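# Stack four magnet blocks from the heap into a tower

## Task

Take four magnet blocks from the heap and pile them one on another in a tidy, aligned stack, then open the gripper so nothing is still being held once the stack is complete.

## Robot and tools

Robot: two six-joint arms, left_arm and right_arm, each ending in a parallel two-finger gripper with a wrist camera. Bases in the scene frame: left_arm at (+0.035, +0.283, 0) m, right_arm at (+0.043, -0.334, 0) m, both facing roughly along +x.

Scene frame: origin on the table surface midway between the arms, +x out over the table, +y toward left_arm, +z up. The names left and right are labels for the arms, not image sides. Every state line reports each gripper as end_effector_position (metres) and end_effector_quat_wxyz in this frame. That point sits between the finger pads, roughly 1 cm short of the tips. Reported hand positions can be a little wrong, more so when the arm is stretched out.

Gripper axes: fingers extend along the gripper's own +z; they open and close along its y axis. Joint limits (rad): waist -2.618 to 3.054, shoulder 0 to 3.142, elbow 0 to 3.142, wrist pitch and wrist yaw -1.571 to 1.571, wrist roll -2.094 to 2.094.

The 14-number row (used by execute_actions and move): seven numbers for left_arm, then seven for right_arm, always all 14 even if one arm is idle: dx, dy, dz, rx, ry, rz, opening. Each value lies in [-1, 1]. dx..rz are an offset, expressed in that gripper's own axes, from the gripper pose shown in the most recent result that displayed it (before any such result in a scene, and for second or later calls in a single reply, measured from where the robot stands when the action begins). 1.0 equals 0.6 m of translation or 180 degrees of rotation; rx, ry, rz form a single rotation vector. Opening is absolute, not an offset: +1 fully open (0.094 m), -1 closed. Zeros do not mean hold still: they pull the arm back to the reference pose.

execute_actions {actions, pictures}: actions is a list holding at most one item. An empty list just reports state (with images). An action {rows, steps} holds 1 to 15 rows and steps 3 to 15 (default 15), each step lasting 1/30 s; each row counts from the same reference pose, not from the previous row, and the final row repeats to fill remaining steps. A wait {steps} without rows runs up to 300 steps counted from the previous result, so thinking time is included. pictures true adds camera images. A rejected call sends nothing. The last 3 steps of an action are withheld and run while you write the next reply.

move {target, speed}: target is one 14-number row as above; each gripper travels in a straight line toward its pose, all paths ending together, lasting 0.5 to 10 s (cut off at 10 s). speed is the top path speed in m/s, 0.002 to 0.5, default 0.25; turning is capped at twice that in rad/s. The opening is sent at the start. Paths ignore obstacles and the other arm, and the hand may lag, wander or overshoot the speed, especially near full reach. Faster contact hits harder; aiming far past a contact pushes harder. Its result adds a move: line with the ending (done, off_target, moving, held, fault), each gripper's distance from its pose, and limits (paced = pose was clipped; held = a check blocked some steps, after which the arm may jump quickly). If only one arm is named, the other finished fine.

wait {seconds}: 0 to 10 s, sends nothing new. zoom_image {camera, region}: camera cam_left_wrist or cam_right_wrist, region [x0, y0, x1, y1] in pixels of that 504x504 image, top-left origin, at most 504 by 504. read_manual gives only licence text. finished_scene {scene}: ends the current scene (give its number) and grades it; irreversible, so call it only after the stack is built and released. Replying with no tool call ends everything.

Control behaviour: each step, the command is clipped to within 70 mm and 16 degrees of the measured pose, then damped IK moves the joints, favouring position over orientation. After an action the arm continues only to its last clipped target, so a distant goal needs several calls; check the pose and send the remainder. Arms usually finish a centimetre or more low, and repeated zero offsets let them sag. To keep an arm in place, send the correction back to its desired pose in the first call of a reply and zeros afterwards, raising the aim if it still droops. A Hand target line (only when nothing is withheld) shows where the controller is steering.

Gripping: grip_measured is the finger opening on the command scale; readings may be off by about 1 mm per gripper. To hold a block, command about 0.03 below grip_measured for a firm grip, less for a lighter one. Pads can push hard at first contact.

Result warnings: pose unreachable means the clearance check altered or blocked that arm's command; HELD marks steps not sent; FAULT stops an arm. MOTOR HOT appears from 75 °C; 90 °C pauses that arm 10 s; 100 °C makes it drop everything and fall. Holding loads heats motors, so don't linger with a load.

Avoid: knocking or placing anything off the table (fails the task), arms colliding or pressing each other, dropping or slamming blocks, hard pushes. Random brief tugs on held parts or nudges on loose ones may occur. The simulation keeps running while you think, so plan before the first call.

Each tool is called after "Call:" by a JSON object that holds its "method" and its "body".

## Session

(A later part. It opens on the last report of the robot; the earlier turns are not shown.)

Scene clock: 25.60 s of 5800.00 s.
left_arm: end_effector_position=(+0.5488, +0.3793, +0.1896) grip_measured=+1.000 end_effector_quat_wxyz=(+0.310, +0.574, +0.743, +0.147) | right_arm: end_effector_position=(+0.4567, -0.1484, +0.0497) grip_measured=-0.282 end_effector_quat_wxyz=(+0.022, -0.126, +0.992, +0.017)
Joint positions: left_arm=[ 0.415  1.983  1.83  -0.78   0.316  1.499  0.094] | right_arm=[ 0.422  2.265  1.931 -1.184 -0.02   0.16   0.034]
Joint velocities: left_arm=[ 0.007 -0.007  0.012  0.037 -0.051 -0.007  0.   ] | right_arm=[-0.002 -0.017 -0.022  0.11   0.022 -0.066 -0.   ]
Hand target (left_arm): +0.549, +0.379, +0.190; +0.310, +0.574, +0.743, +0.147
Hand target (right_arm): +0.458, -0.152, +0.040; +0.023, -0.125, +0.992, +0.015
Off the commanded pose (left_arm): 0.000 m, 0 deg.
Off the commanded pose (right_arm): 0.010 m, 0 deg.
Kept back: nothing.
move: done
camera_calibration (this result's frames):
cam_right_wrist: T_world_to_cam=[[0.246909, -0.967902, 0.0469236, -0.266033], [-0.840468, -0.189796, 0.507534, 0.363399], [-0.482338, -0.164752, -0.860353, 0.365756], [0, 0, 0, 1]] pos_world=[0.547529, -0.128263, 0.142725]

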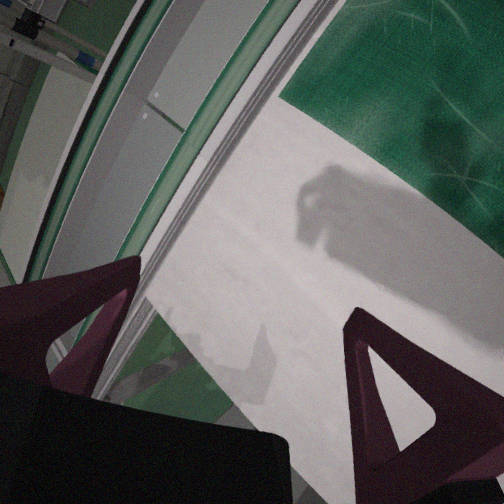

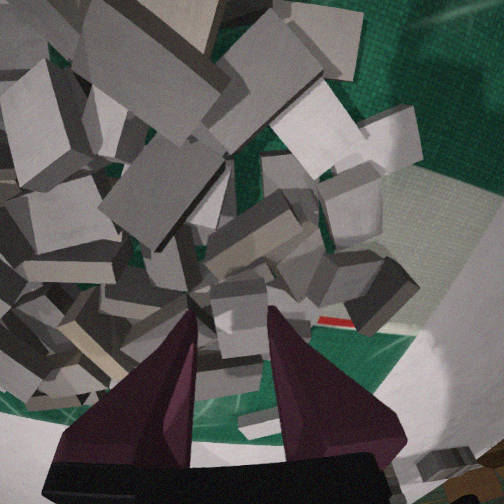

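Call:
{"method": "move", "body": {"target": [0,0,0,0,0,0,1, 0,-0.017,-0.015,0,0.005,0.015,-0.26], "speed": 0.08}}

Scene clock: 26.70 s of 5800.00 s.
left_arm: end_effector_position=(+0.5488, +0.3793, +0.1896) grip_measured=+1.000 end_effector_quat_wxyz=(+0.310, +0.574, +0.743, +0.147) | right_arm: end_effector_position=(+0.4509, -0.1580, +0.0523) grip_measured=-0.262 end_effector_quat_wxyz=(+0.004, -0.110, +0.994, +0.013)
Joint positions: left_arm=[ 0.415  1.983  1.83  -0.78   0.316  1.499  0.094] | right_arm=[ 0.407  2.265  1.942 -1.232 -0.022  0.176  0.035]
Joint velocities: left_arm=[-0.007  0.002 -0.032  0.022 -0.095  0.007  0.   ] | right_arm=[ 0.002 -0.002 -0.002 -0.007 -0.007 -0.007  0.002]
Hand target (left_arm): +0.549, +0.379, +0.190; +0.310, +0.574, +0.743, +0.147
Hand target (right_arm): +0.458, -0.158, +0.059; +0.015, -0.103, +0.994, +0.017
Off the commanded pose (left_arm): 0.000 m, 0 deg.
Off the commanded pose (right_arm): 0.010 m, 1 deg.
Kept back: nothing.
move: done
camera_calibration (this result's frames):
cam_right_wrist: T_world_to_cam=[[0.21797, -0.97463, 0.050852, -0.26218], [-0.827272, -0.156868, 0.539457, 0.353041], [-0.517793, -0.159654, -0.840476, 0.379349], [0, 0, 0, 1]] pos_world=[0.545632, -0.139583, 0.141716]

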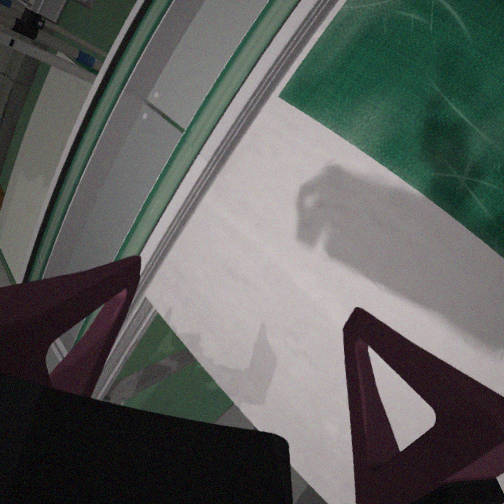

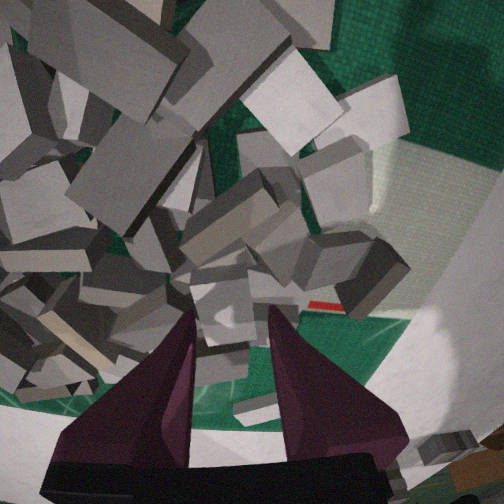

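Call:
{"method": "move", "body": {"target": [0,0,0,0,0,0,1, -0.012,0.012,-0.01,0,-0.008,-0.035,-0.22], "speed": 0.05}}

Scene clock: 28.30 s of 5800.00 s.
left_arm: end_effector_position=(+0.5488, +0.3793, +0.1896) grip_measured=+1.000 end_effector_quat_wxyz=(+0.310, +0.574, +0.743, +0.147) | right_arm: end_effector_position=(+0.4507, -0.1580, +0.0524) grip_measured=-0.222 end_effector_quat_wxyz=(+0.004, -0.153, +0.988, +0.013)
Joint positions: left_arm=[ 0.415  1.983  1.83  -0.78   0.316  1.499  0.094] | right_arm=[ 0.407  2.265  1.942 -1.233 -0.022  0.091  0.037]
Joint velocities: left_arm=[-0.007 -0.002 -0.017  0.007  0.022  0.037  0.   ] | right_arm=[ 0.017 -0.002 -0.007  0.007 -0.037  0.051 -0.001]
Hand target (left_arm): +0.549, +0.379, +0.190; +0.310, +0.574, +0.743, +0.147
Hand target (right_arm): +0.456, -0.150, +0.059; +0.018, -0.164, +0.986, +0.014
Off the commanded pose (left_arm): 0.000 m, 0 deg.
Off the commanded pose (right_arm): 0.012 m, 2 deg.
Kept back: nothing.
move: off_target (right_arm)
camera_calibration (this result's frames):
cam_right_wrist: T_world_to_cam=[[0.300609, -0.95233, 0.0519693, -0.296], [-0.811635, -0.226821, 0.538331, 0.334798], [-0.500882, -0.204007, -0.841129, 0.364731], [0, 0, 0, 1]] pos_world=[0.543401, -0.131543, 0.141937]

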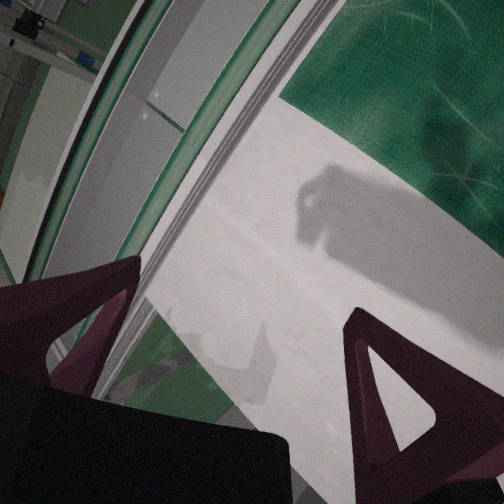

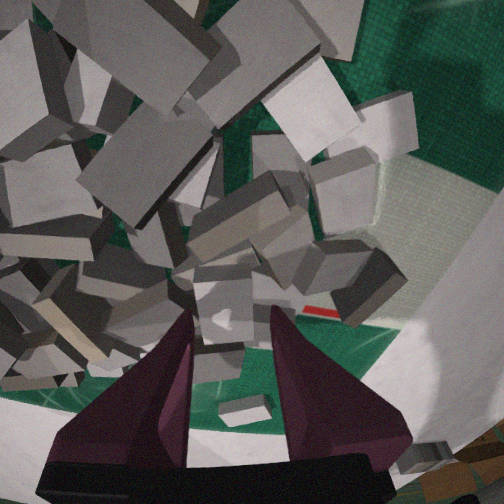

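Call:
{"method": "move", "body": {"target": [0,0,0,0,0,0,1, -0.012,0.017,0.022,0,-0.008,0,-0.2], "speed": 0.05}}

Scene clock: 29.23 s of 5800.00 s.
left_arm: end_effector_position=(+0.5488, +0.3793, +0.1896) grip_measured=+1.000 end_effector_quat_wxyz=(+0.310, +0.574, +0.743, +0.147) | right_arm: end_effector_position=(+0.4581, -0.1520, +0.0505) grip_measured=-0.202 end_effector_quat_wxyz=(+0.021, -0.150, +0.988, +0.015)
Joint positions: left_arm=[ 0.415  1.983  1.83  -0.78   0.316  1.499  0.094] | right_arm=[ 0.414  2.27   1.942 -1.195 -0.019  0.104  0.037]
Joint velocities: left_arm=[-0.012 -0.002  0.007  0.051 -0.066 -0.095  0.   ] | right_arm=[-0.002 -0.012  0.012  0.037  0.037 -0.007  0.   ]
Hand target (left_arm): +0.549, +0.379, +0.190; +0.310, +0.574, +0.743, +0.147
Hand target (right_arm): +0.455, -0.146, +0.040; +0.016, -0.153, +0.988, +0.014
Off the commanded pose (left_arm): 0.000 m, 0 deg.
Off the commanded pose (right_arm): 0.013 m, 1 deg.
Kept back: nothing.
move: off_target (right_arm)
camera_calibration (this result's frames):
cam_right_wrist: T_world_to_cam=[[0.293087, -0.954706, 0.0513554, -0.28924], [-0.829472, -0.227193, 0.510254, 0.352649], [-0.475475, -0.192147, -0.858489, 0.359127], [0, 0, 0, 1]] pos_world=[0.548041, -0.127015, 0.14322]

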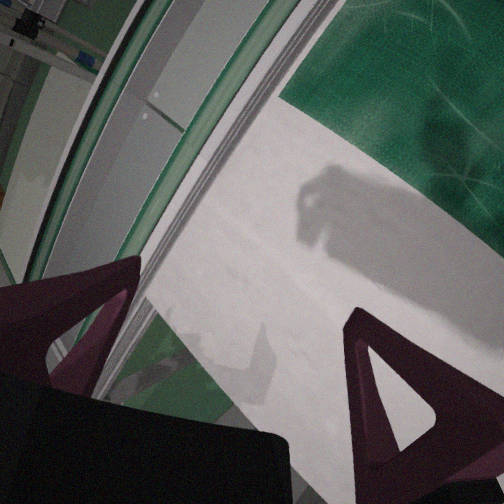

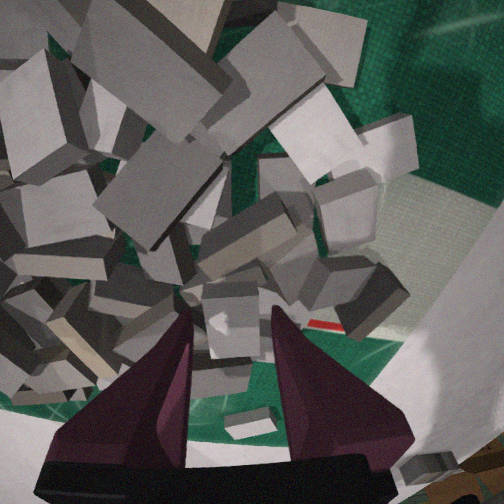

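Call:
{"method": "move", "body": {"target": [0,0,0,0,0,0,1, 0.006,0.003,0.035,0,0,0,-0.24], "speed": 0.06}}

Scene clock: 30.17 s of 5800.00 s.
left_arm: end_effector_position=(+0.5488, +0.3793, +0.1896) grip_measured=+1.000 end_effector_quat_wxyz=(+0.310, +0.574, +0.743, +0.147) | right_arm: end_effector_position=(+0.4578, -0.1530, +0.0384) grip_measured=-0.238 end_effector_quat_wxyz=(+0.023, -0.149, +0.988, +0.013)
Joint positions: left_arm=[ 0.415  1.983  1.83  -0.78   0.316  1.499  0.094] | right_arm=[ 0.414  2.269  1.893 -1.143 -0.015  0.105  0.036]
Joint velocities: left_arm=[-0.007  0.002 -0.012  0.007 -0.007  0.007  0.   ] | right_arm=[ 0.012 -0.007 -0.002 -0.037 -0.037 -0.081 -0.001]
Hand target (left_arm): +0.549, +0.379, +0.190; +0.310, +0.574, +0.743, +0.147
Hand target (right_arm): +0.455, -0.151, +0.029; +0.020, -0.150, +0.988, +0.015
Off the commanded pose (left_arm): 0.000 m, 0 deg.
Off the commanded pose (right_arm): 0.010 m, 0 deg.
Kept back: nothing.
move: done
camera_calibration (this result's frames):
cam_right_wrist: T_world_to_cam=[[0.29188, -0.954844, 0.055494, -0.289117], [-0.832201, -0.224936, 0.506799, 0.360158], [-0.471431, -0.194107, -0.860276, 0.346318], [0, 0, 0, 1]] pos_world=[0.547377, -0.127827, 0.131446]

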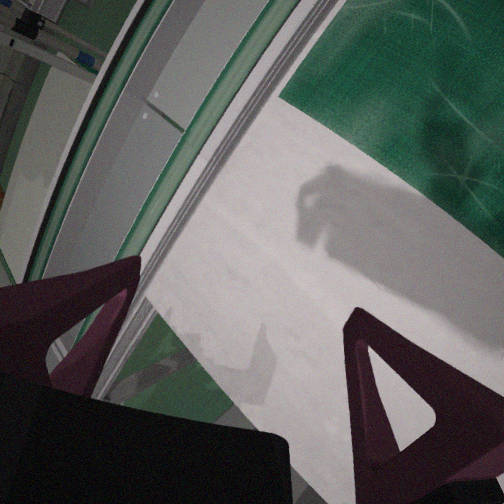

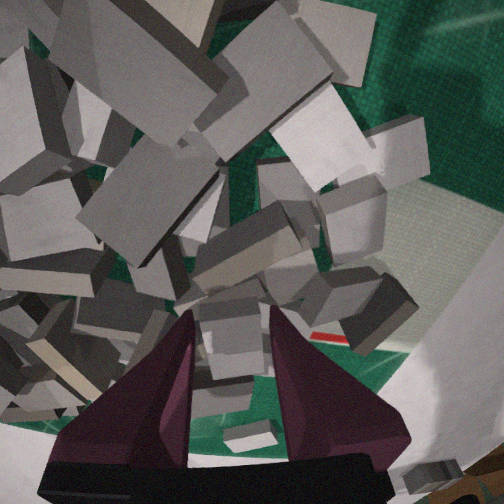

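Call:
{"method": "move", "body": {"target": [0,0,0,0,0,0,1, 0.022,0,0,0,0.014,0,-0.24], "speed": 0.06}}

Scene clock: 31.10 s of 5800.00 s.
left_arm: end_effector_position=(+0.5488, +0.3793, +0.1896) grip_measured=+1.000 end_effector_quat_wxyz=(+0.310, +0.574, +0.743, +0.147) | right_arm: end_effector_position=(+0.4569, -0.1534, +0.0387) grip_measured=-0.238 end_effector_quat_wxyz=(+0.021, -0.149, +0.988, +0.013)
Joint positions: left_arm=[ 0.415  1.983  1.83  -0.78   0.316  1.499  0.094] | right_arm=[ 0.414  2.269  1.893 -1.148 -0.015  0.105  0.036]
Joint velocities: left_arm=[-0.012  0.002  0.012 -0.066 -0.051  0.037  0.   ] | right_arm=[-0.002  0.002  0.002 -0.007  0.051  0.051 -0.001]
Hand target (left_arm): +0.549, +0.379, +0.190; +0.310, +0.574, +0.743, +0.147
Hand target (right_arm): +0.445, -0.157, +0.038; +0.001, -0.149, +0.989, +0.010
Off the commanded pose (left_arm): 0.000 m, 0 deg.
Off the commanded pose (right_arm): 0.012 m, 2 deg.
Kept back: nothing.
move: off_target (right_arm)
camera_calibration (this result's frames):
cam_right_wrist: T_world_to_cam=[[0.292075, -0.95476, 0.0559013, -0.28934], [-0.830418, -0.224173, 0.510052, 0.358277], [-0.474446, -0.195395, -0.858325, 0.347109], [0, 0, 0, 1]] pos_world=[0.546713, -0.12811, 0.131367]

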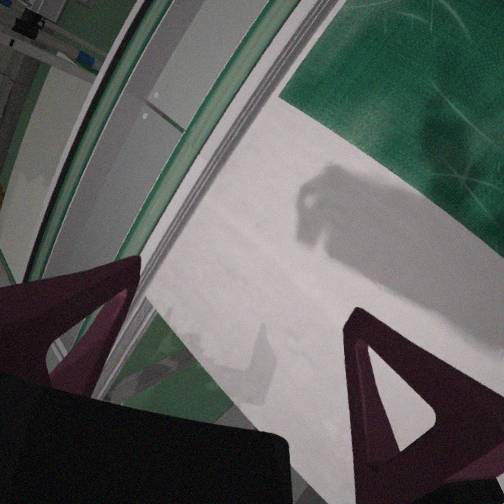

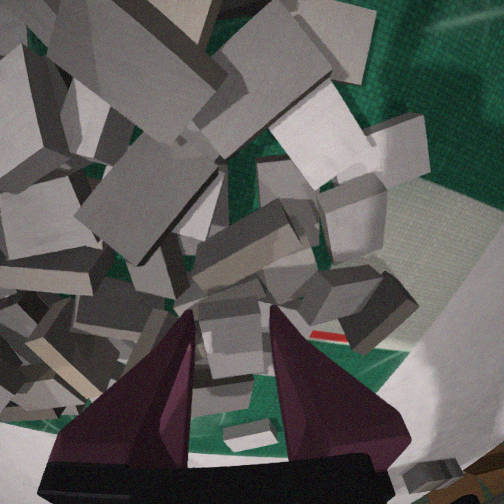

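Call:
{"method": "move", "body": {"target": [0,0,0,0,0,0,1, 0.034,0,-0.008,0,0.025,0,-0.24], "speed": 0.06}}

Scene clock: 32.53 s of 5800.00 s.
left_arm: end_effector_position=(+0.5488, +0.3793, +0.1896) grip_measured=+1.000 end_effector_quat_wxyz=(+0.310, +0.574, +0.743, +0.147) | right_arm: end_effector_position=(+0.4426, -0.1594, +0.0389) grip_measured=-0.238 end_effector_quat_wxyz=(-0.009, -0.149, +0.989, +0.005)
Joint positions: left_arm=[ 0.415  1.983  1.83  -0.78   0.316  1.499  0.094] | right_arm=[ 0.414  2.267  1.893 -1.21  -0.015  0.105  0.036]
Joint velocities: left_arm=[ 0.007 -0.007 -0.007  0.051  0.081  0.022  0.   ] | right_arm=[-0.007 -0.017  0.002 -0.066 -0.022  0.022 -0.   ]
Hand target (left_arm): +0.549, +0.379, +0.190; +0.310, +0.574, +0.743, +0.147
Hand target (right_arm): +0.437, -0.159, +0.042; -0.018, -0.149, +0.989, +0.007
Off the commanded pose (left_arm): 0.000 m, 0 deg.
Off the commanded pose (right_arm): 0.007 m, 1 deg.
Kept back: nothing.
move: done
camera_calibration (this result's frames):
cam_right_wrist: T_world_to_cam=[[0.295419, -0.953356, 0.0619652, -0.292427], [-0.800071, -0.21143, 0.561412, 0.331584], [-0.522124, -0.215429, -0.825213, 0.356005], [0, 0, 0, 1]] pos_world=[0.537558, -0.131986, 0.125745]

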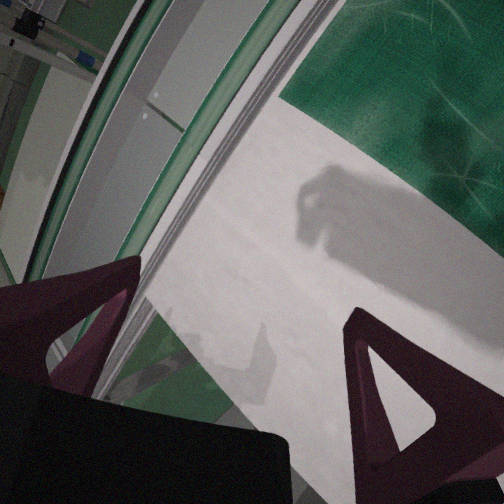

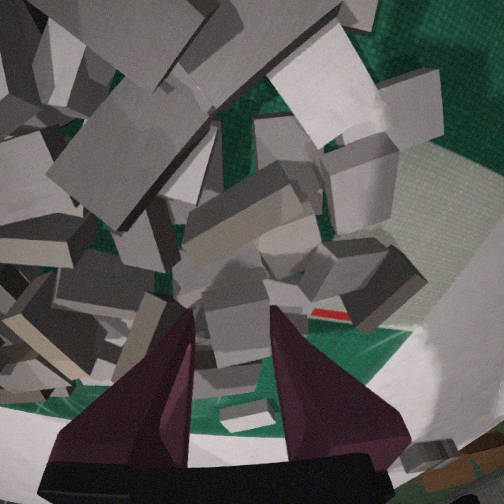

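Close and lift.

Call:
{"method": "move", "body": {"target": [0,0,0,0,0,0,1, 0,0,0,0,0,0,-0.53]}}

Call:
{"method": "move", "body": {"target": [0,0,0,0,0,0,1, -0.01,0,-0.11,0,-0.012,0,-0.53], "speed": 0.15}}

Scene clock: 33.47 s of 5800.00 s.
left_arm: end_effector_position=(+0.5488, +0.3793, +0.1896) grip_measured=+1.000 end_effector_quat_wxyz=(+0.310, +0.574, +0.743, +0.147) | right_arm: end_effector_position=(+0.4429, -0.1588, +0.0389) grip_measured=-0.470 end_effector_quat_wxyz=(-0.008, -0.149, +0.989, +0.007)
Joint positions: left_arm=[ 0.415  1.983  1.83  -0.78   0.316  1.499  0.094] | right_arm=[ 0.414  2.267  1.893 -1.208 -0.017  0.105  0.025]
Joint velocities: left_arm=[ 0.002 -0.002  0.012 -0.051  0.066 -0.051  0.   ] | right_arm=[ 0.002  0.002  0.002 -0.022  0.081 -0.037  0.   ]
Hand target (left_arm): +0.549, +0.379, +0.190; +0.310, +0.574, +0.743, +0.147
Hand target (right_arm): +0.443, -0.159, +0.039; -0.009, -0.149, +0.989, +0.005
Off the commanded pose (left_arm): 0.000 m, 0 deg.
Off the commanded pose (right_arm): 0.001 m, 0 deg.
Kept back: nothing.
move: done
camera_calibration (this result's frames):
cam_right_wrist: T_world_to_cam=[[0.294975, -0.95365, 0.0595016, -0.291727], [-0.800635, -0.212698, 0.560128, 0.332022], [-0.52151, -0.212863, -0.826267, 0.356447], [0, 0, 0, 1]] pos_world=[0.537771, -0.131711, 0.125903]

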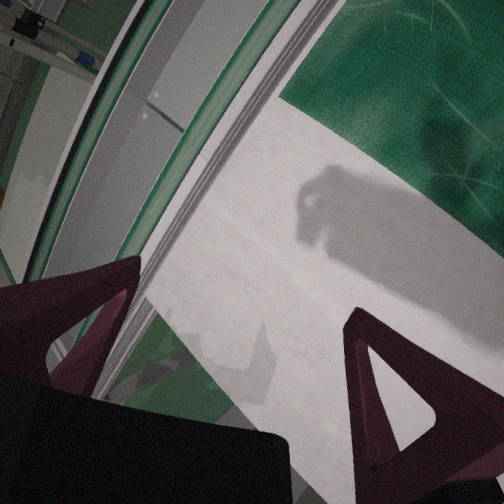

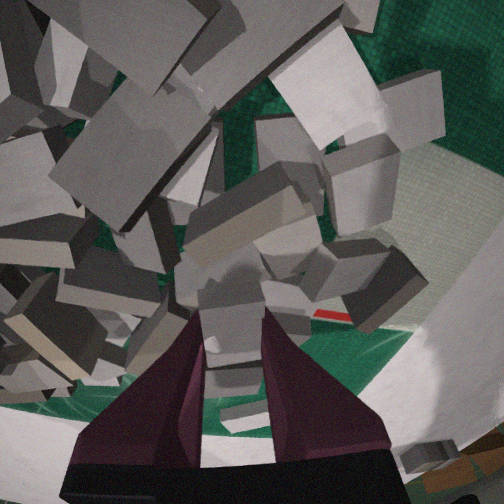

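Scene clock: 34.57 s of 5800.00 s.
left_arm: end_effector_position=(+0.5488, +0.3793, +0.1896) grip_measured=+1.000 end_effector_quat_wxyz=(+0.310, +0.574, +0.743, +0.147) | right_arm: end_effector_position=(+0.4425, -0.1590, +0.0880) grip_measured=-0.470 end_effector_quat_wxyz=(-0.012, -0.149, +0.989, +0.006)
Joint positions: left_arm=[ 0.415  1.983  1.83  -0.78   0.316  1.499  0.094] | right_arm=[ 0.414  2.267  2.088 -1.412 -0.017  0.105  0.025]
Joint velocities: left_arm=[ 0.002 -0.007 -0.017 -0.037 -0.022  0.037  0.   ] | right_arm=[ 0.007 -0.007 -0.002  0.007  0.022  0.037  0.001]
Hand target (left_arm): +0.549, +0.379, +0.190; +0.310, +0.574, +0.743, +0.147
Hand target (right_arm): +0.449, -0.157, +0.105; +0.011, -0.149, +0.989, +0.010
Off the commanded pose (left_arm): 0.000 m, 0 deg.
Off the commanded pose (right_arm): 0.018 m, 3 deg.
Kept back: nothing.
move: off_target (right_arm)
camera_calibration (this result's frames):
cam_right_wrist: T_world_to_cam=[[0.29548, -0.953435, 0.0604474, -0.294968], [-0.795888, -0.210669, 0.56761, 0.301709], [-0.528444, -0.215827, -0.821076, 0.398897], [0, 0, 0, 1]] pos_world=[0.538079, -0.13158, 0.174102]

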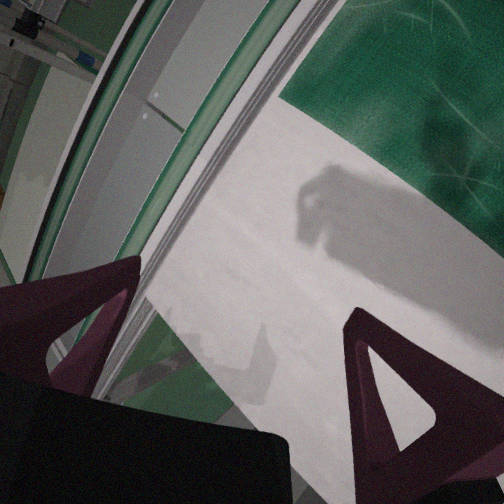

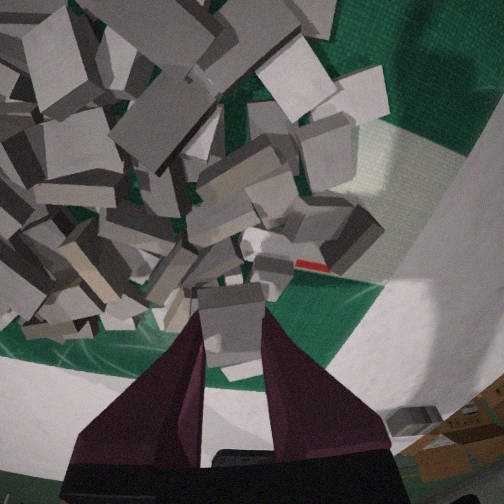

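Call:
{"method": "move", "body": {"target": [0,0,0,0,0,0,1, 0.237,-0.017,0.03,0,-0.01,0.4,-0.51], "speed": 0.35}}

Scene clock: 37.27 s of 5800.00 s.
left_arm: end_effector_position=(+0.5488, +0.3793, +0.1896) grip_measured=+1.000 end_effector_quat_wxyz=(+0.310, +0.574, +0.743, +0.147) | right_arm: end_effector_position=(+0.3087, -0.2100, +0.0652) grip_measured=-0.471 end_effector_quat_wxyz=(-0.014, +0.461, +0.887, -0.003)
Joint positions: left_arm=[ 0.415  1.983  1.83  -0.78   0.316  1.499  0.094] | right_arm=[ 0.434  1.705  1.197 -1.085 -0.017  1.383  0.025]
Joint velocities: left_arm=[ 0.007 -0.007  0.002 -0.066 -0.037 -0.081  0.   ] | right_arm=[-0.002 -0.032  0.002 -0.007 -0.051  0.11  -0.001]
Hand target (left_arm): +0.549, +0.379, +0.190; +0.310, +0.574, +0.743, +0.147
Hand target (right_arm): +0.308, -0.210, +0.070; +0.001, +0.461, +0.888, -0.001
Off the commanded pose (left_arm): 0.000 m, 0 deg.
Off the commanded pose (right_arm): 0.008 m, 2 deg.
Kept back: nothing.
move: done
camera_calibration (this result's frames):
cam_right_wrist: T_world_to_cam=[[-0.814051, -0.57313, 0.0940403, 0.11748], [-0.430531, 0.704155, 0.564631, 0.276968], [-0.389826, 0.419151, -0.819968, 0.388967], [0, 0, 0, 1]] pos_world=[0.366507, -0.290733, 0.151508]

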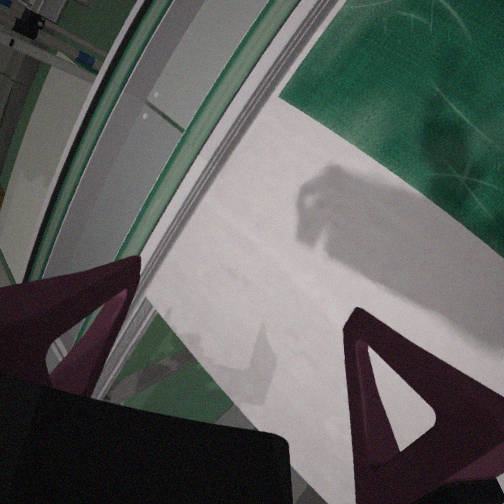

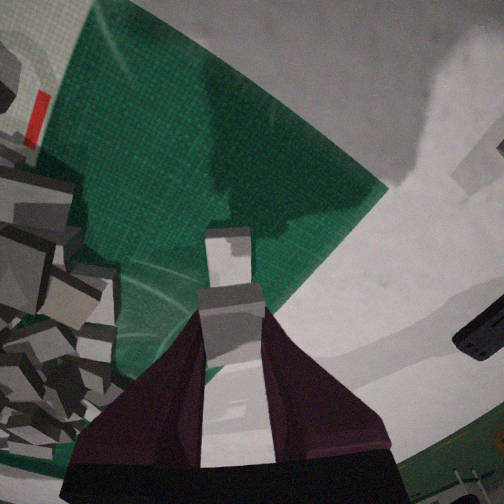

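Call:
{"method": "move", "body": {"target": [0,0,0,0,0,0,1, 0,0,0.04,-0.004,-0.008,0,-0.51], "speed": 0.08}}

Call:
{"method": "zoom_image", "body": {"camera": "cam_right_wrist", "region": [160, 220, 310, 390]}}

Scene clock: 38.43 s of 5800.00 s.
left_arm: end_effector_position=(+0.5488, +0.3793, +0.1896) grip_measured=+1.000 end_effector_quat_wxyz=(+0.310, +0.574, +0.743, +0.147) | right_arm: end_effector_position=(+0.3100, -0.2096, +0.0444) grip_measured=-0.471 end_effector_quat_wxyz=(-0.006, +0.464, +0.886, +0.005)
Joint positions: left_arm=[ 0.415  1.983  1.83  -0.78   0.316  1.499  0.094] | right_arm=[ 0.434  1.714  1.121 -0.978 -0.016  1.389  0.025]
Joint velocities: left_arm=[ 0.002 -0.012 -0.007 -0.066 -0.007  0.007  0.   ] | right_arm=[-0.007  0.002  0.002 -0.022  0.037 -0.051 -0.001]
Hand target (left_arm): +0.549, +0.379, +0.190; +0.310, +0.574, +0.743, +0.147
Hand target (right_arm): +0.308, -0.210, +0.041; +0.000, +0.461, +0.887, -0.004
Off the commanded pose (left_arm): 0.000 m, 0 deg.
Off the commanded pose (right_arm): 0.004 m, 1 deg.
Kept back: nothing.
move: done
camera_calibration (this result's frames):
cam_right_wrist: T_world_to_cam=[[-0.819257, -0.568856, 0.0722562, 0.124299], [-0.437941, 0.702045, 0.561552, 0.290981], [-0.370169, 0.428412, -0.82428, 0.368261], [0, 0, 0, 1]] pos_world=[0.365584, -0.291341, 0.131168]

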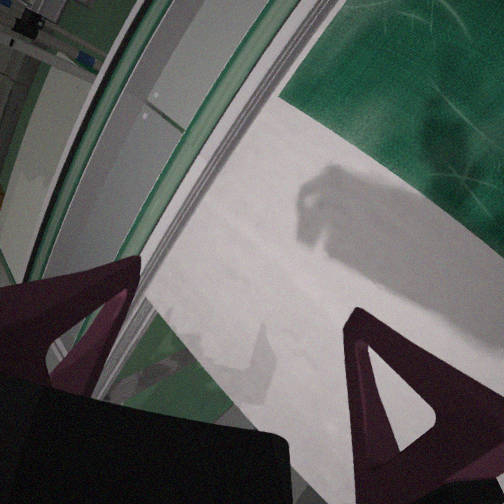

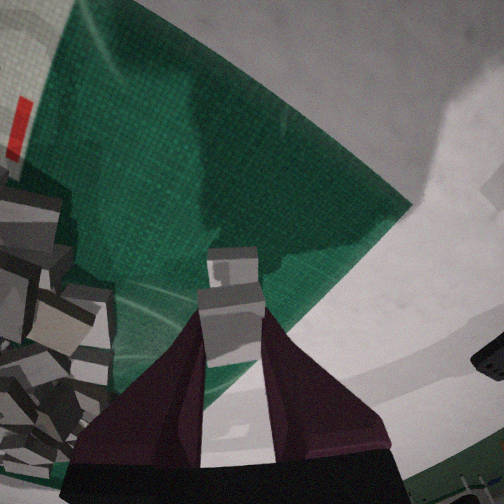

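Region (160, 220, 310, 390) of cam_right_wrist's 504x504 image, scaled by 2.965, with more detail than that image has; it fills the left 445 columns of this view, and the rest is white.

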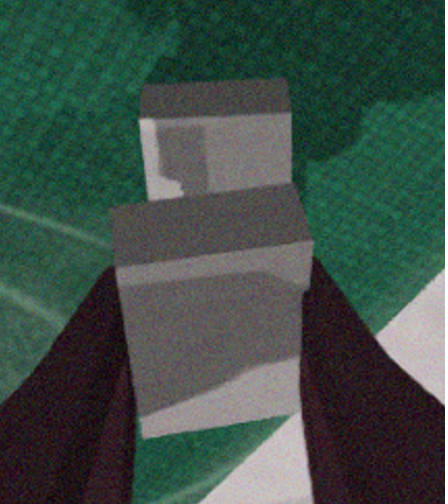

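Call:
{"method": "move", "body": {"target": [0,0,0,0,0,0,1, -0.002,-0.004,0.028,0,0,0,-0.51], "speed": 0.04}}

Call:
{"method": "zoom_image", "body": {"camera": "cam_right_wrist", "region": [160, 220, 310, 390]}}

Scene clock: 39.57 s of 5800.00 s.
left_arm: end_effector_position=(+0.5488, +0.3793, +0.1896) grip_measured=+1.000 end_effector_quat_wxyz=(+0.310, +0.574, +0.743, +0.147) | right_arm: end_effector_position=(+0.3097, -0.2096, +0.0304) grip_measured=-0.471 end_effector_quat_wxyz=(-0.005, +0.464, +0.886, +0.007)
Joint positions: left_arm=[ 0.415  1.983  1.83  -0.78   0.316  1.499  0.094] | right_arm=[ 0.434  1.729  1.079 -0.916 -0.017  1.389  0.025]
Joint velocities: left_arm=[-0.007 -0.012  0.012 -0.022  0.022 -0.007  0.   ] | right_arm=[-0.002 -0.012  0.007  0.037 -0.007 -0.007  0.001]
Hand target (left_arm): +0.549, +0.379, +0.190; +0.310, +0.574, +0.743, +0.147
Hand target (right_arm): +0.309, -0.212, +0.028; -0.007, +0.464, +0.886, +0.005
Off the commanded pose (left_arm): 0.000 m, 0 deg.
Off the commanded pose (right_arm): 0.004 m, 0 deg.
Kept back: nothing.
move: done
camera_calibration (this result's frames):
cam_right_wrist: T_world_to_cam=[[-0.819526, -0.569037, 0.0676275, 0.125177], [-0.44011, 0.700597, 0.561664, 0.299046], [-0.366988, 0.430535, -0.824597, 0.356077], [0, 0, 0, 1]] pos_world=[0.364875, -0.291584, 0.117191]

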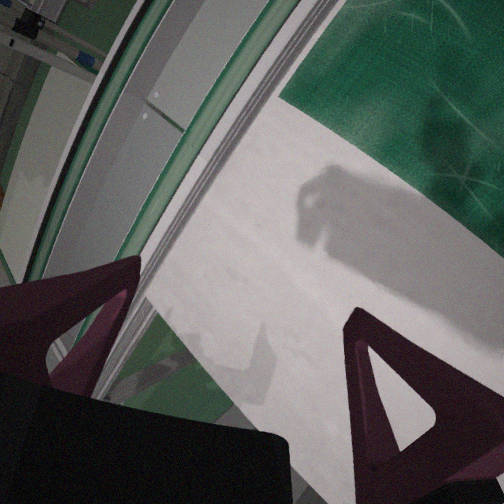

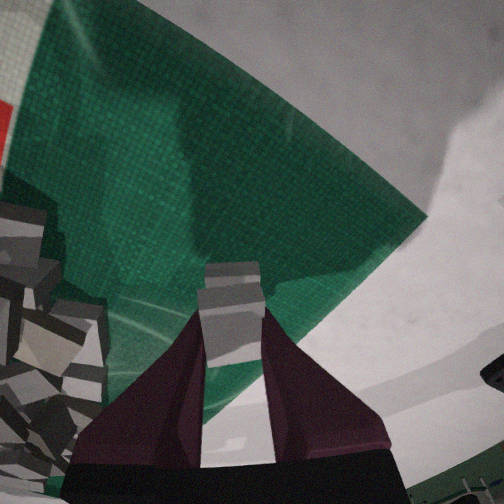

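Region (160, 220, 310, 390) of cam_right_wrist's 504x504 image, scaled by 2.965, with more detail than that image has; it fills the left 445 columns of this view, and the rest is white.

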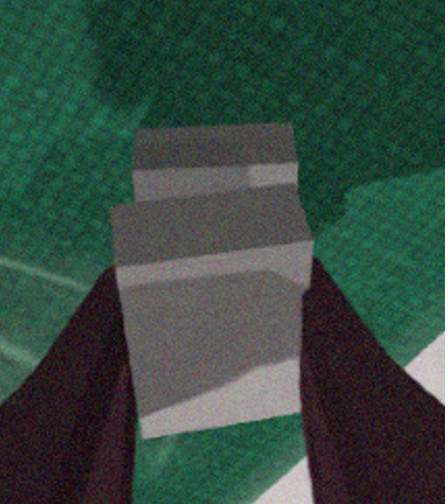

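Call:
{"method": "move", "body": {"target": [0,0,0,0,0,0,1, 0,-0.006,0.015,0,0,0,-0.51], "speed": 0.03}}

Call:
{"method": "zoom_image", "body": {"camera": "cam_right_wrist", "region": [160, 220, 310, 390]}}

Scene clock: 40.50 s of 5800.00 s.
left_arm: end_effector_position=(+0.5488, +0.3793, +0.1896) grip_measured=+1.000 end_effector_quat_wxyz=(+0.310, +0.574, +0.743, +0.147) | right_arm: end_effector_position=(+0.3078, -0.2103, +0.0243) grip_measured=-0.471 end_effector_quat_wxyz=(-0.005, +0.464, +0.886, +0.008)
Joint positions: left_arm=[ 0.415  1.983  1.83  -0.78   0.316  1.499  0.094] | right_arm=[ 0.434  1.729  1.052 -0.887 -0.018  1.389  0.025]
Joint velocities: left_arm=[ 0.007 -0.002 -0.027  0.007  0.007 -0.022  0.   ] | right_arm=[-0.012 -0.012 -0.007 -0.007  0.037  0.022 -0.   ]
Hand target (left_arm): +0.549, +0.379, +0.190; +0.310, +0.574, +0.743, +0.147
Hand target (right_arm): +0.307, -0.212, +0.021; -0.005, +0.464, +0.886, +0.007
Off the commanded pose (left_arm): 0.000 m, 0 deg.
Off the commanded pose (right_arm): 0.003 m, 0 deg.
Kept back: nothing.
move: done
camera_calibration (this result's frames):
cam_right_wrist: T_world_to_cam=[[-0.819698, -0.569145, 0.0645641, 0.123774], [-0.441586, 0.699696, 0.561628, 0.30243], [-0.364823, 0.431855, -0.824867, 0.350361], [0, 0, 0, 1]] pos_world=[0.362826, -0.292469, 0.111156]

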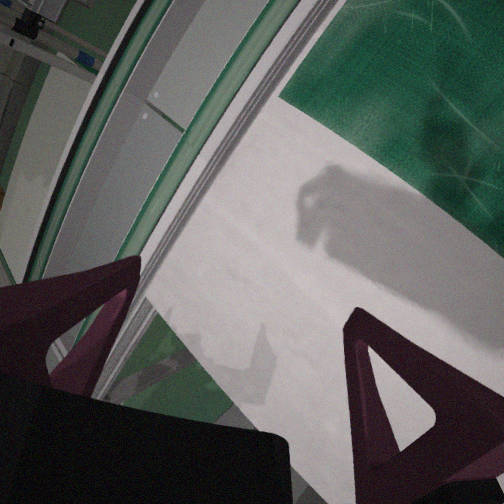

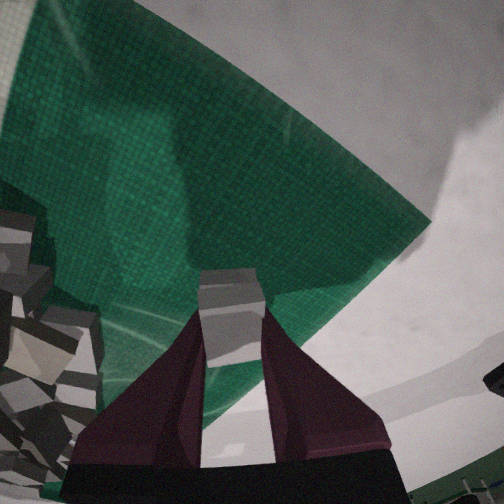

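Region (160, 220, 310, 390) of cam_right_wrist's 504x504 image, scaled by 2.965, with more detail than that image has; it fills the left 445 columns of this view, and the rest is white.

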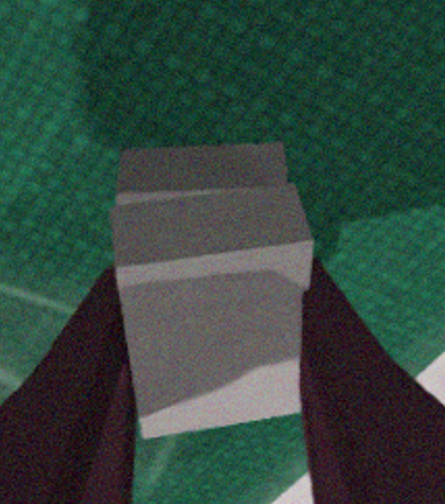

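Aligned. Release.

Call:
{"method": "move", "body": {"target": [0,0,0,0,0,0,1, 0,0,0.004,0,0,0,-0.2], "speed": 0.03}}

Call:
{"method": "move", "body": {"target": [0,0,0,0,0,0,1, 0,0,-0.13,0,-0.01,0,0]}}

Call:
{"method": "zoom_image", "body": {"camera": "cam_right_wrist", "region": [160, 170, 310, 320]}}

Call:
{"method": "move", "body": {"target": [0,0,0,0,0,0,1, -0.07,0.15,-0.07,-0.01,-0.01,0,0.3], "speed": 0.35}}

Scene clock: 41.43 s of 5800.00 s.
left_arm: end_effector_position=(+0.5488, +0.3793, +0.1896) grip_measured=+1.000 end_effector_quat_wxyz=(+0.310, +0.574, +0.743, +0.147) | right_arm: end_effector_position=(+0.3087, -0.2099, +0.0244) grip_measured=-0.202 end_effector_quat_wxyz=(-0.004, +0.464, +0.886, +0.010)
Joint positions: left_arm=[ 0.415  1.983  1.83  -0.78   0.316  1.499  0.094] | right_arm=[ 0.434  1.729  1.052 -0.883 -0.018  1.389  0.037]
Joint velocities: left_arm=[-0.007  0.002 -0.017  0.007 -0.007  0.037  0.   ] | right_arm=[-0.002  0.002 -0.002  0.037 -0.051 -0.022  0.   ]
Hand target (left_arm): +0.549, +0.379, +0.190; +0.310, +0.574, +0.743, +0.147
Hand target (right_arm): +0.308, -0.210, +0.022; -0.005, +0.464, +0.886, +0.008
Off the commanded pose (left_arm): 0.000 m, 0 deg.
Off the commanded pose (right_arm): 0.003 m, 0 deg.
Kept back: nothing.
move: done
camera_calibration (this result's frames):
cam_right_wrist: T_world_to_cam=[[-0.819904, -0.569268, 0.0607513, 0.124846], [-0.443454, 0.698619, 0.561497, 0.302832], [-0.362085, 0.433434, -0.825245, 0.349974], [0, 0, 0, 1]] pos_world=[0.363374, -0.292184, 0.11119]

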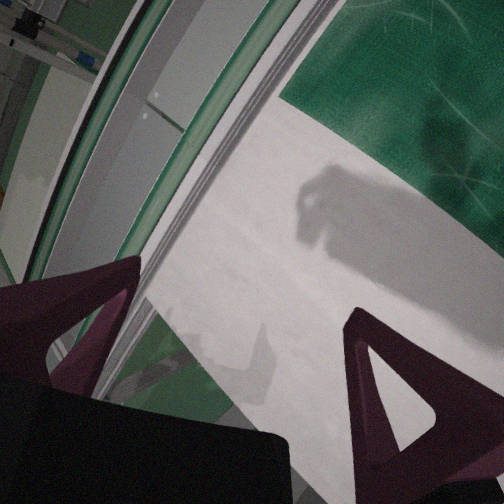

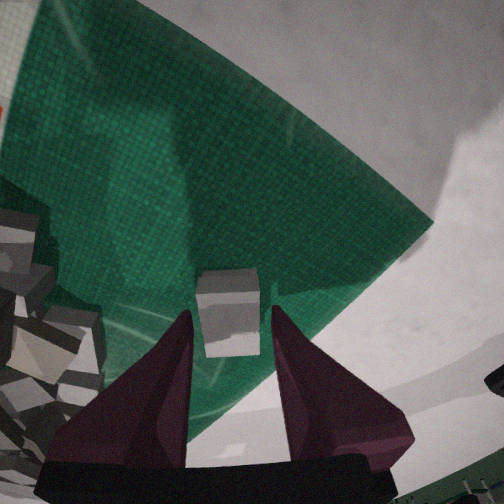

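Scene clock: 42.53 s of 5800.00 s.
left_arm: end_effector_position=(+0.5488, +0.3793, +0.1896) grip_measured=+1.000 end_effector_quat_wxyz=(+0.310, +0.574, +0.743, +0.147) | right_arm: end_effector_position=(+0.3040, -0.2116, +0.0936) grip_measured=-0.002 end_effector_quat_wxyz=(-0.004, +0.466, +0.885, +0.002)
Joint positions: left_arm=[ 0.415  1.983  1.83  -0.78   0.316  1.499  0.094] | right_arm=[ 0.441  1.644  1.246 -1.174 -0.008  1.401  0.047]
Joint velocities: left_arm=[-0.007 -0.017 -0.002 -0.037 -0.022  0.037  0.   ] | right_arm=[-0.002 -0.007 -0.002 -0.081 -0.022  0.007  0.   ]
Hand target (left_arm): +0.549, +0.379, +0.190; +0.310, +0.574, +0.743, +0.147
Hand target (right_arm): +0.307, -0.211, +0.102; +0.010, +0.464, +0.886, +0.003
Off the commanded pose (left_arm): 0.000 m, 0 deg.
Off the commanded pose (right_arm): 0.010 m, 2 deg.
Kept back: nothing.
move: done
camera_calibration (this result's frames):
cam_right_wrist: T_world_to_cam=[[-0.821954, -0.564502, 0.0756841, 0.116047], [-0.435529, 0.708592, 0.555168, 0.263315], [-0.367023, 0.42336, -0.828287, 0.405846], [0, 0, 0, 1]] pos_world=[0.359022, -0.292893, 0.18119]

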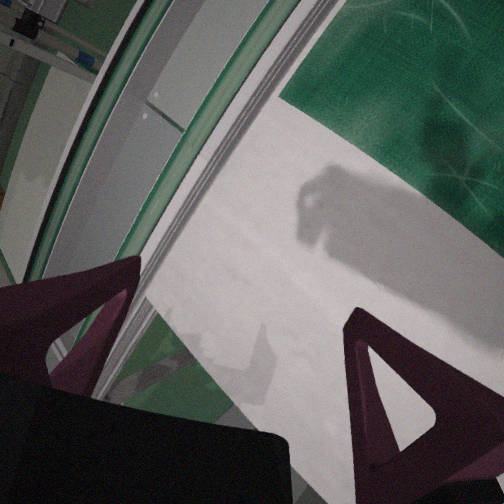

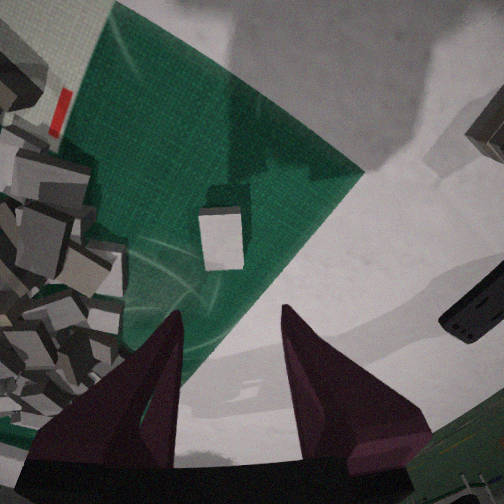

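Region (160, 170, 310, 320) of cam_right_wrist's 504x504 image, scaled by 3.360, with more detail than that image has.

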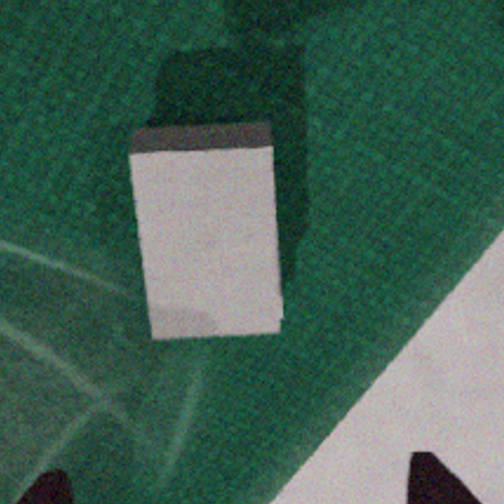

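Scene clock: 43.67 s of 5800.00 s.
left_arm: end_effector_position=(+0.5488, +0.3793, +0.1896) grip_measured=+1.000 end_effector_quat_wxyz=(+0.310, +0.574, +0.743, +0.147) | right_arm: end_effector_position=(+0.3957, -0.1908, +0.1314) grip_measured=+0.298 end_effector_quat_wxyz=(+0.006, +0.466, +0.885, +0.011)
Joint positions: left_arm=[ 0.415  1.983  1.83  -0.78   0.316  1.499  0.094] | right_arm=[ 0.391  1.971  1.803 -1.378 -0.005  1.35   0.061]
Joint velocities: left_arm=[-0.002  0.002  0.002 -0.022 -0.081 -0.022  0.   ] | right_arm=[-0.012  0.012  0.002 -0.051 -0.081 -0.066 -0.001]
Hand target (left_arm): +0.549, +0.379, +0.190; +0.310, +0.574, +0.743, +0.147
Hand target (right_arm): +0.402, -0.195, +0.138; +0.018, +0.466, +0.885, +0.009
Off the commanded pose (left_arm): 0.000 m, 0 deg.
Off the commanded pose (right_arm): 0.009 m, 1 deg.
Kept back: nothing.
move: done
camera_calibration (this result's frames):
cam_right_wrist: T_world_to_cam=[[-0.822924, -0.565854, 0.0510338, 0.203681], [-0.450237, 0.704284, 0.548881, 0.273413], [-0.346529, 0.428711, -0.834341, 0.455656], [0, 0, 0, 1]] pos_world=[0.448612, -0.272651, 0.219707]

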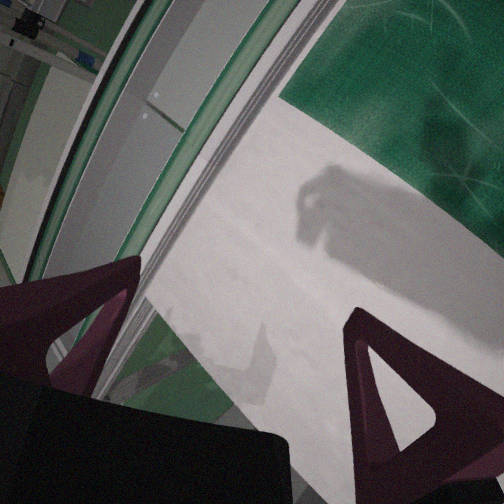

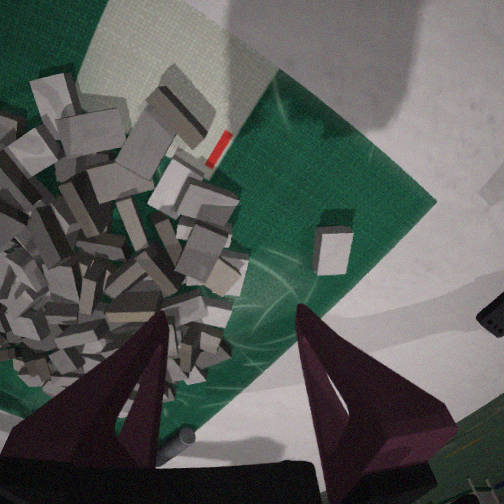

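Call:
{"method": "zoom_image", "body": {"camera": "cam_right_wrist", "region": [20, 50, 270, 310]}}

Region (20, 50, 270, 310) of cam_right_wrist's 504x504 image, scaled by 1.938, with more detail than that image has; it fills the left 485 columns of this view, and the rest is white.

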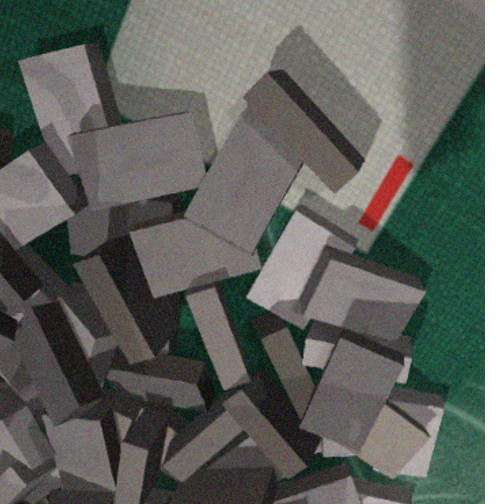

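Call:
{"method": "move", "body": {"target": [0,0,0,0,0,0,1, 0.035,0.052,0.095,0.004,0,0.14,-0.1]}}

Scene clock: 45.40 s of 5800.00 s.
left_arm: end_effector_position=(+0.5488, +0.3793, +0.1896) grip_measured=+1.000 end_effector_quat_wxyz=(+0.310, +0.574, +0.743, +0.147) | right_arm: end_effector_position=(+0.4173, -0.1573, +0.0799) grip_measured=-0.098 end_effector_quat_wxyz=(+0.003, +0.648, +0.762, +0.013)
Joint positions: left_arm=[ 0.415  1.983  1.83  -0.78   0.316  1.499  0.094] | right_arm=[ 0.447  2.11   1.803 -1.237 -0.007  1.845  0.042]
Joint velocities: left_arm=[-0.012 -0.002 -0.012 -0.051 -0.037  0.051  0.   ] | right_arm=[ 0.007  0.007  0.007  0.066 -0.022  0.007  0.   ]
Hand target (left_arm): +0.549, +0.379, +0.190; +0.310, +0.574, +0.743, +0.147
Hand target (right_arm): +0.412, -0.156, +0.075; +0.000, +0.648, +0.762, +0.005
Off the commanded pose (left_arm): 0.000 m, 0 deg.
Off the commanded pose (right_arm): 0.009 m, 1 deg.
Kept back: nothing.
move: done
camera_calibration (this result's frames):
cam_right_wrist: T_world_to_cam=[[-0.985422, -0.162077, 0.0517089, 0.374346], [-0.105767, 0.821718, 0.559994, 0.161593], [-0.133253, 0.546362, -0.826881, 0.334782], [0, 0, 0, 1]] pos_world=[0.430591, -0.255023, 0.166977]

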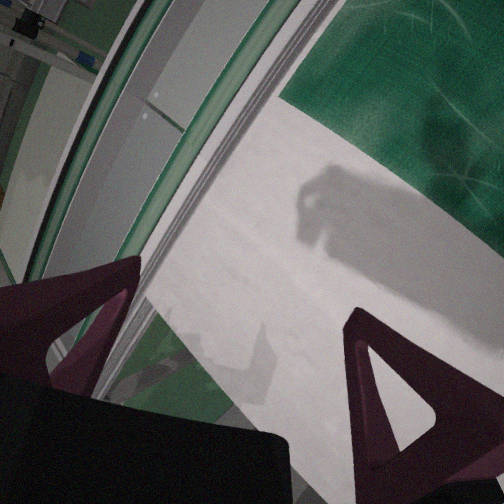

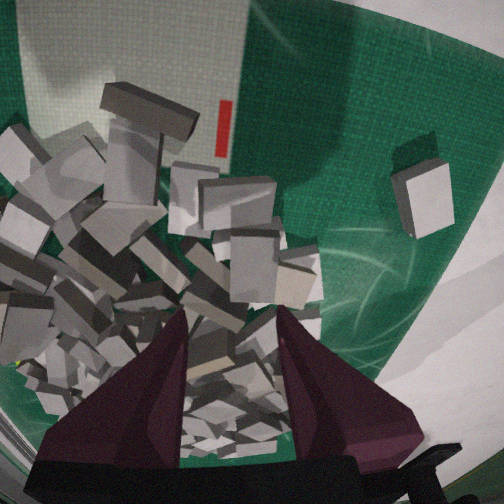

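Call:
{"method": "move", "body": {"target": [0,0,0,0,0,0,1, -0.003,-0.026,0.045,0.006,0,0,-0.2], "speed": 0.1}}

Scene clock: 46.57 s of 5800.00 s.
left_arm: end_effector_position=(+0.5488, +0.3793, +0.1896) grip_measured=+1.000 end_effector_quat_wxyz=(+0.310, +0.574, +0.743, +0.147) | right_arm: end_effector_position=(+0.4048, -0.1620, +0.0453) grip_measured=-0.198 end_effector_quat_wxyz=(-0.007, +0.648, +0.761, -0.001)
Joint positions: left_arm=[ 0.415  1.983  1.83  -0.78   0.316  1.499  0.094] | right_arm=[ 0.447  2.11   1.664 -1.133 -0.012  1.847  0.038]
Joint velocities: left_arm=[-0.002 -0.002  0.012 -0.007  0.007 -0.007  0.   ] | right_arm=[-0.002 -0.017 -0.002  0.007 -0.037 -0.095  0.   ]
Hand target (left_arm): +0.549, +0.379, +0.190; +0.310, +0.574, +0.743, +0.147
Hand target (right_arm): +0.403, -0.161, +0.052; -0.004, +0.648, +0.762, +0.006
Off the commanded pose (left_arm): 0.000 m, 0 deg.
Off the commanded pose (right_arm): 0.008 m, 1 deg.
Kept back: nothing.
move: done
camera_calibration (this result's frames):
cam_right_wrist: T_world_to_cam=[[-0.983389, -0.159568, 0.0865079, 0.361032], [-0.085419, 0.827373, 0.55512, 0.176502], [-0.160154, 0.538509, -0.82726, 0.316721], [0, 0, 0, 1]] pos_world=[0.420835, -0.258981, 0.132799]

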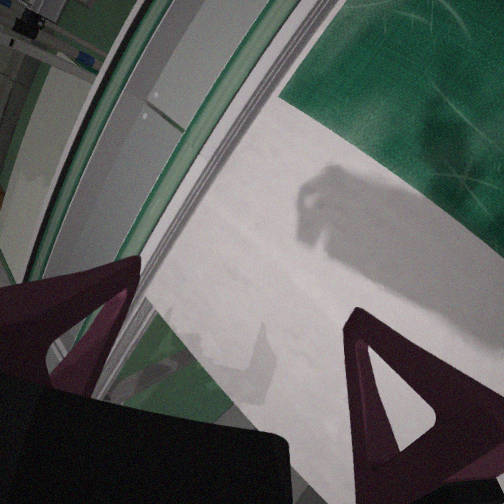

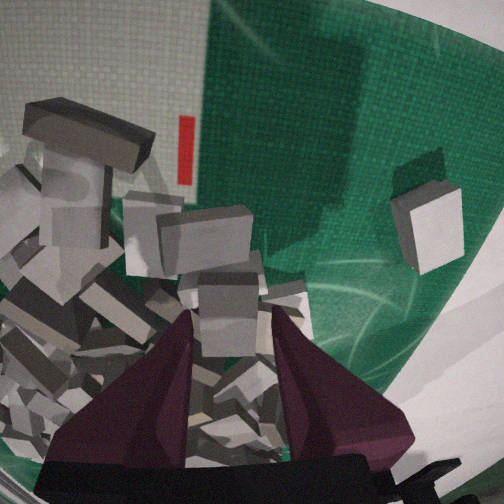

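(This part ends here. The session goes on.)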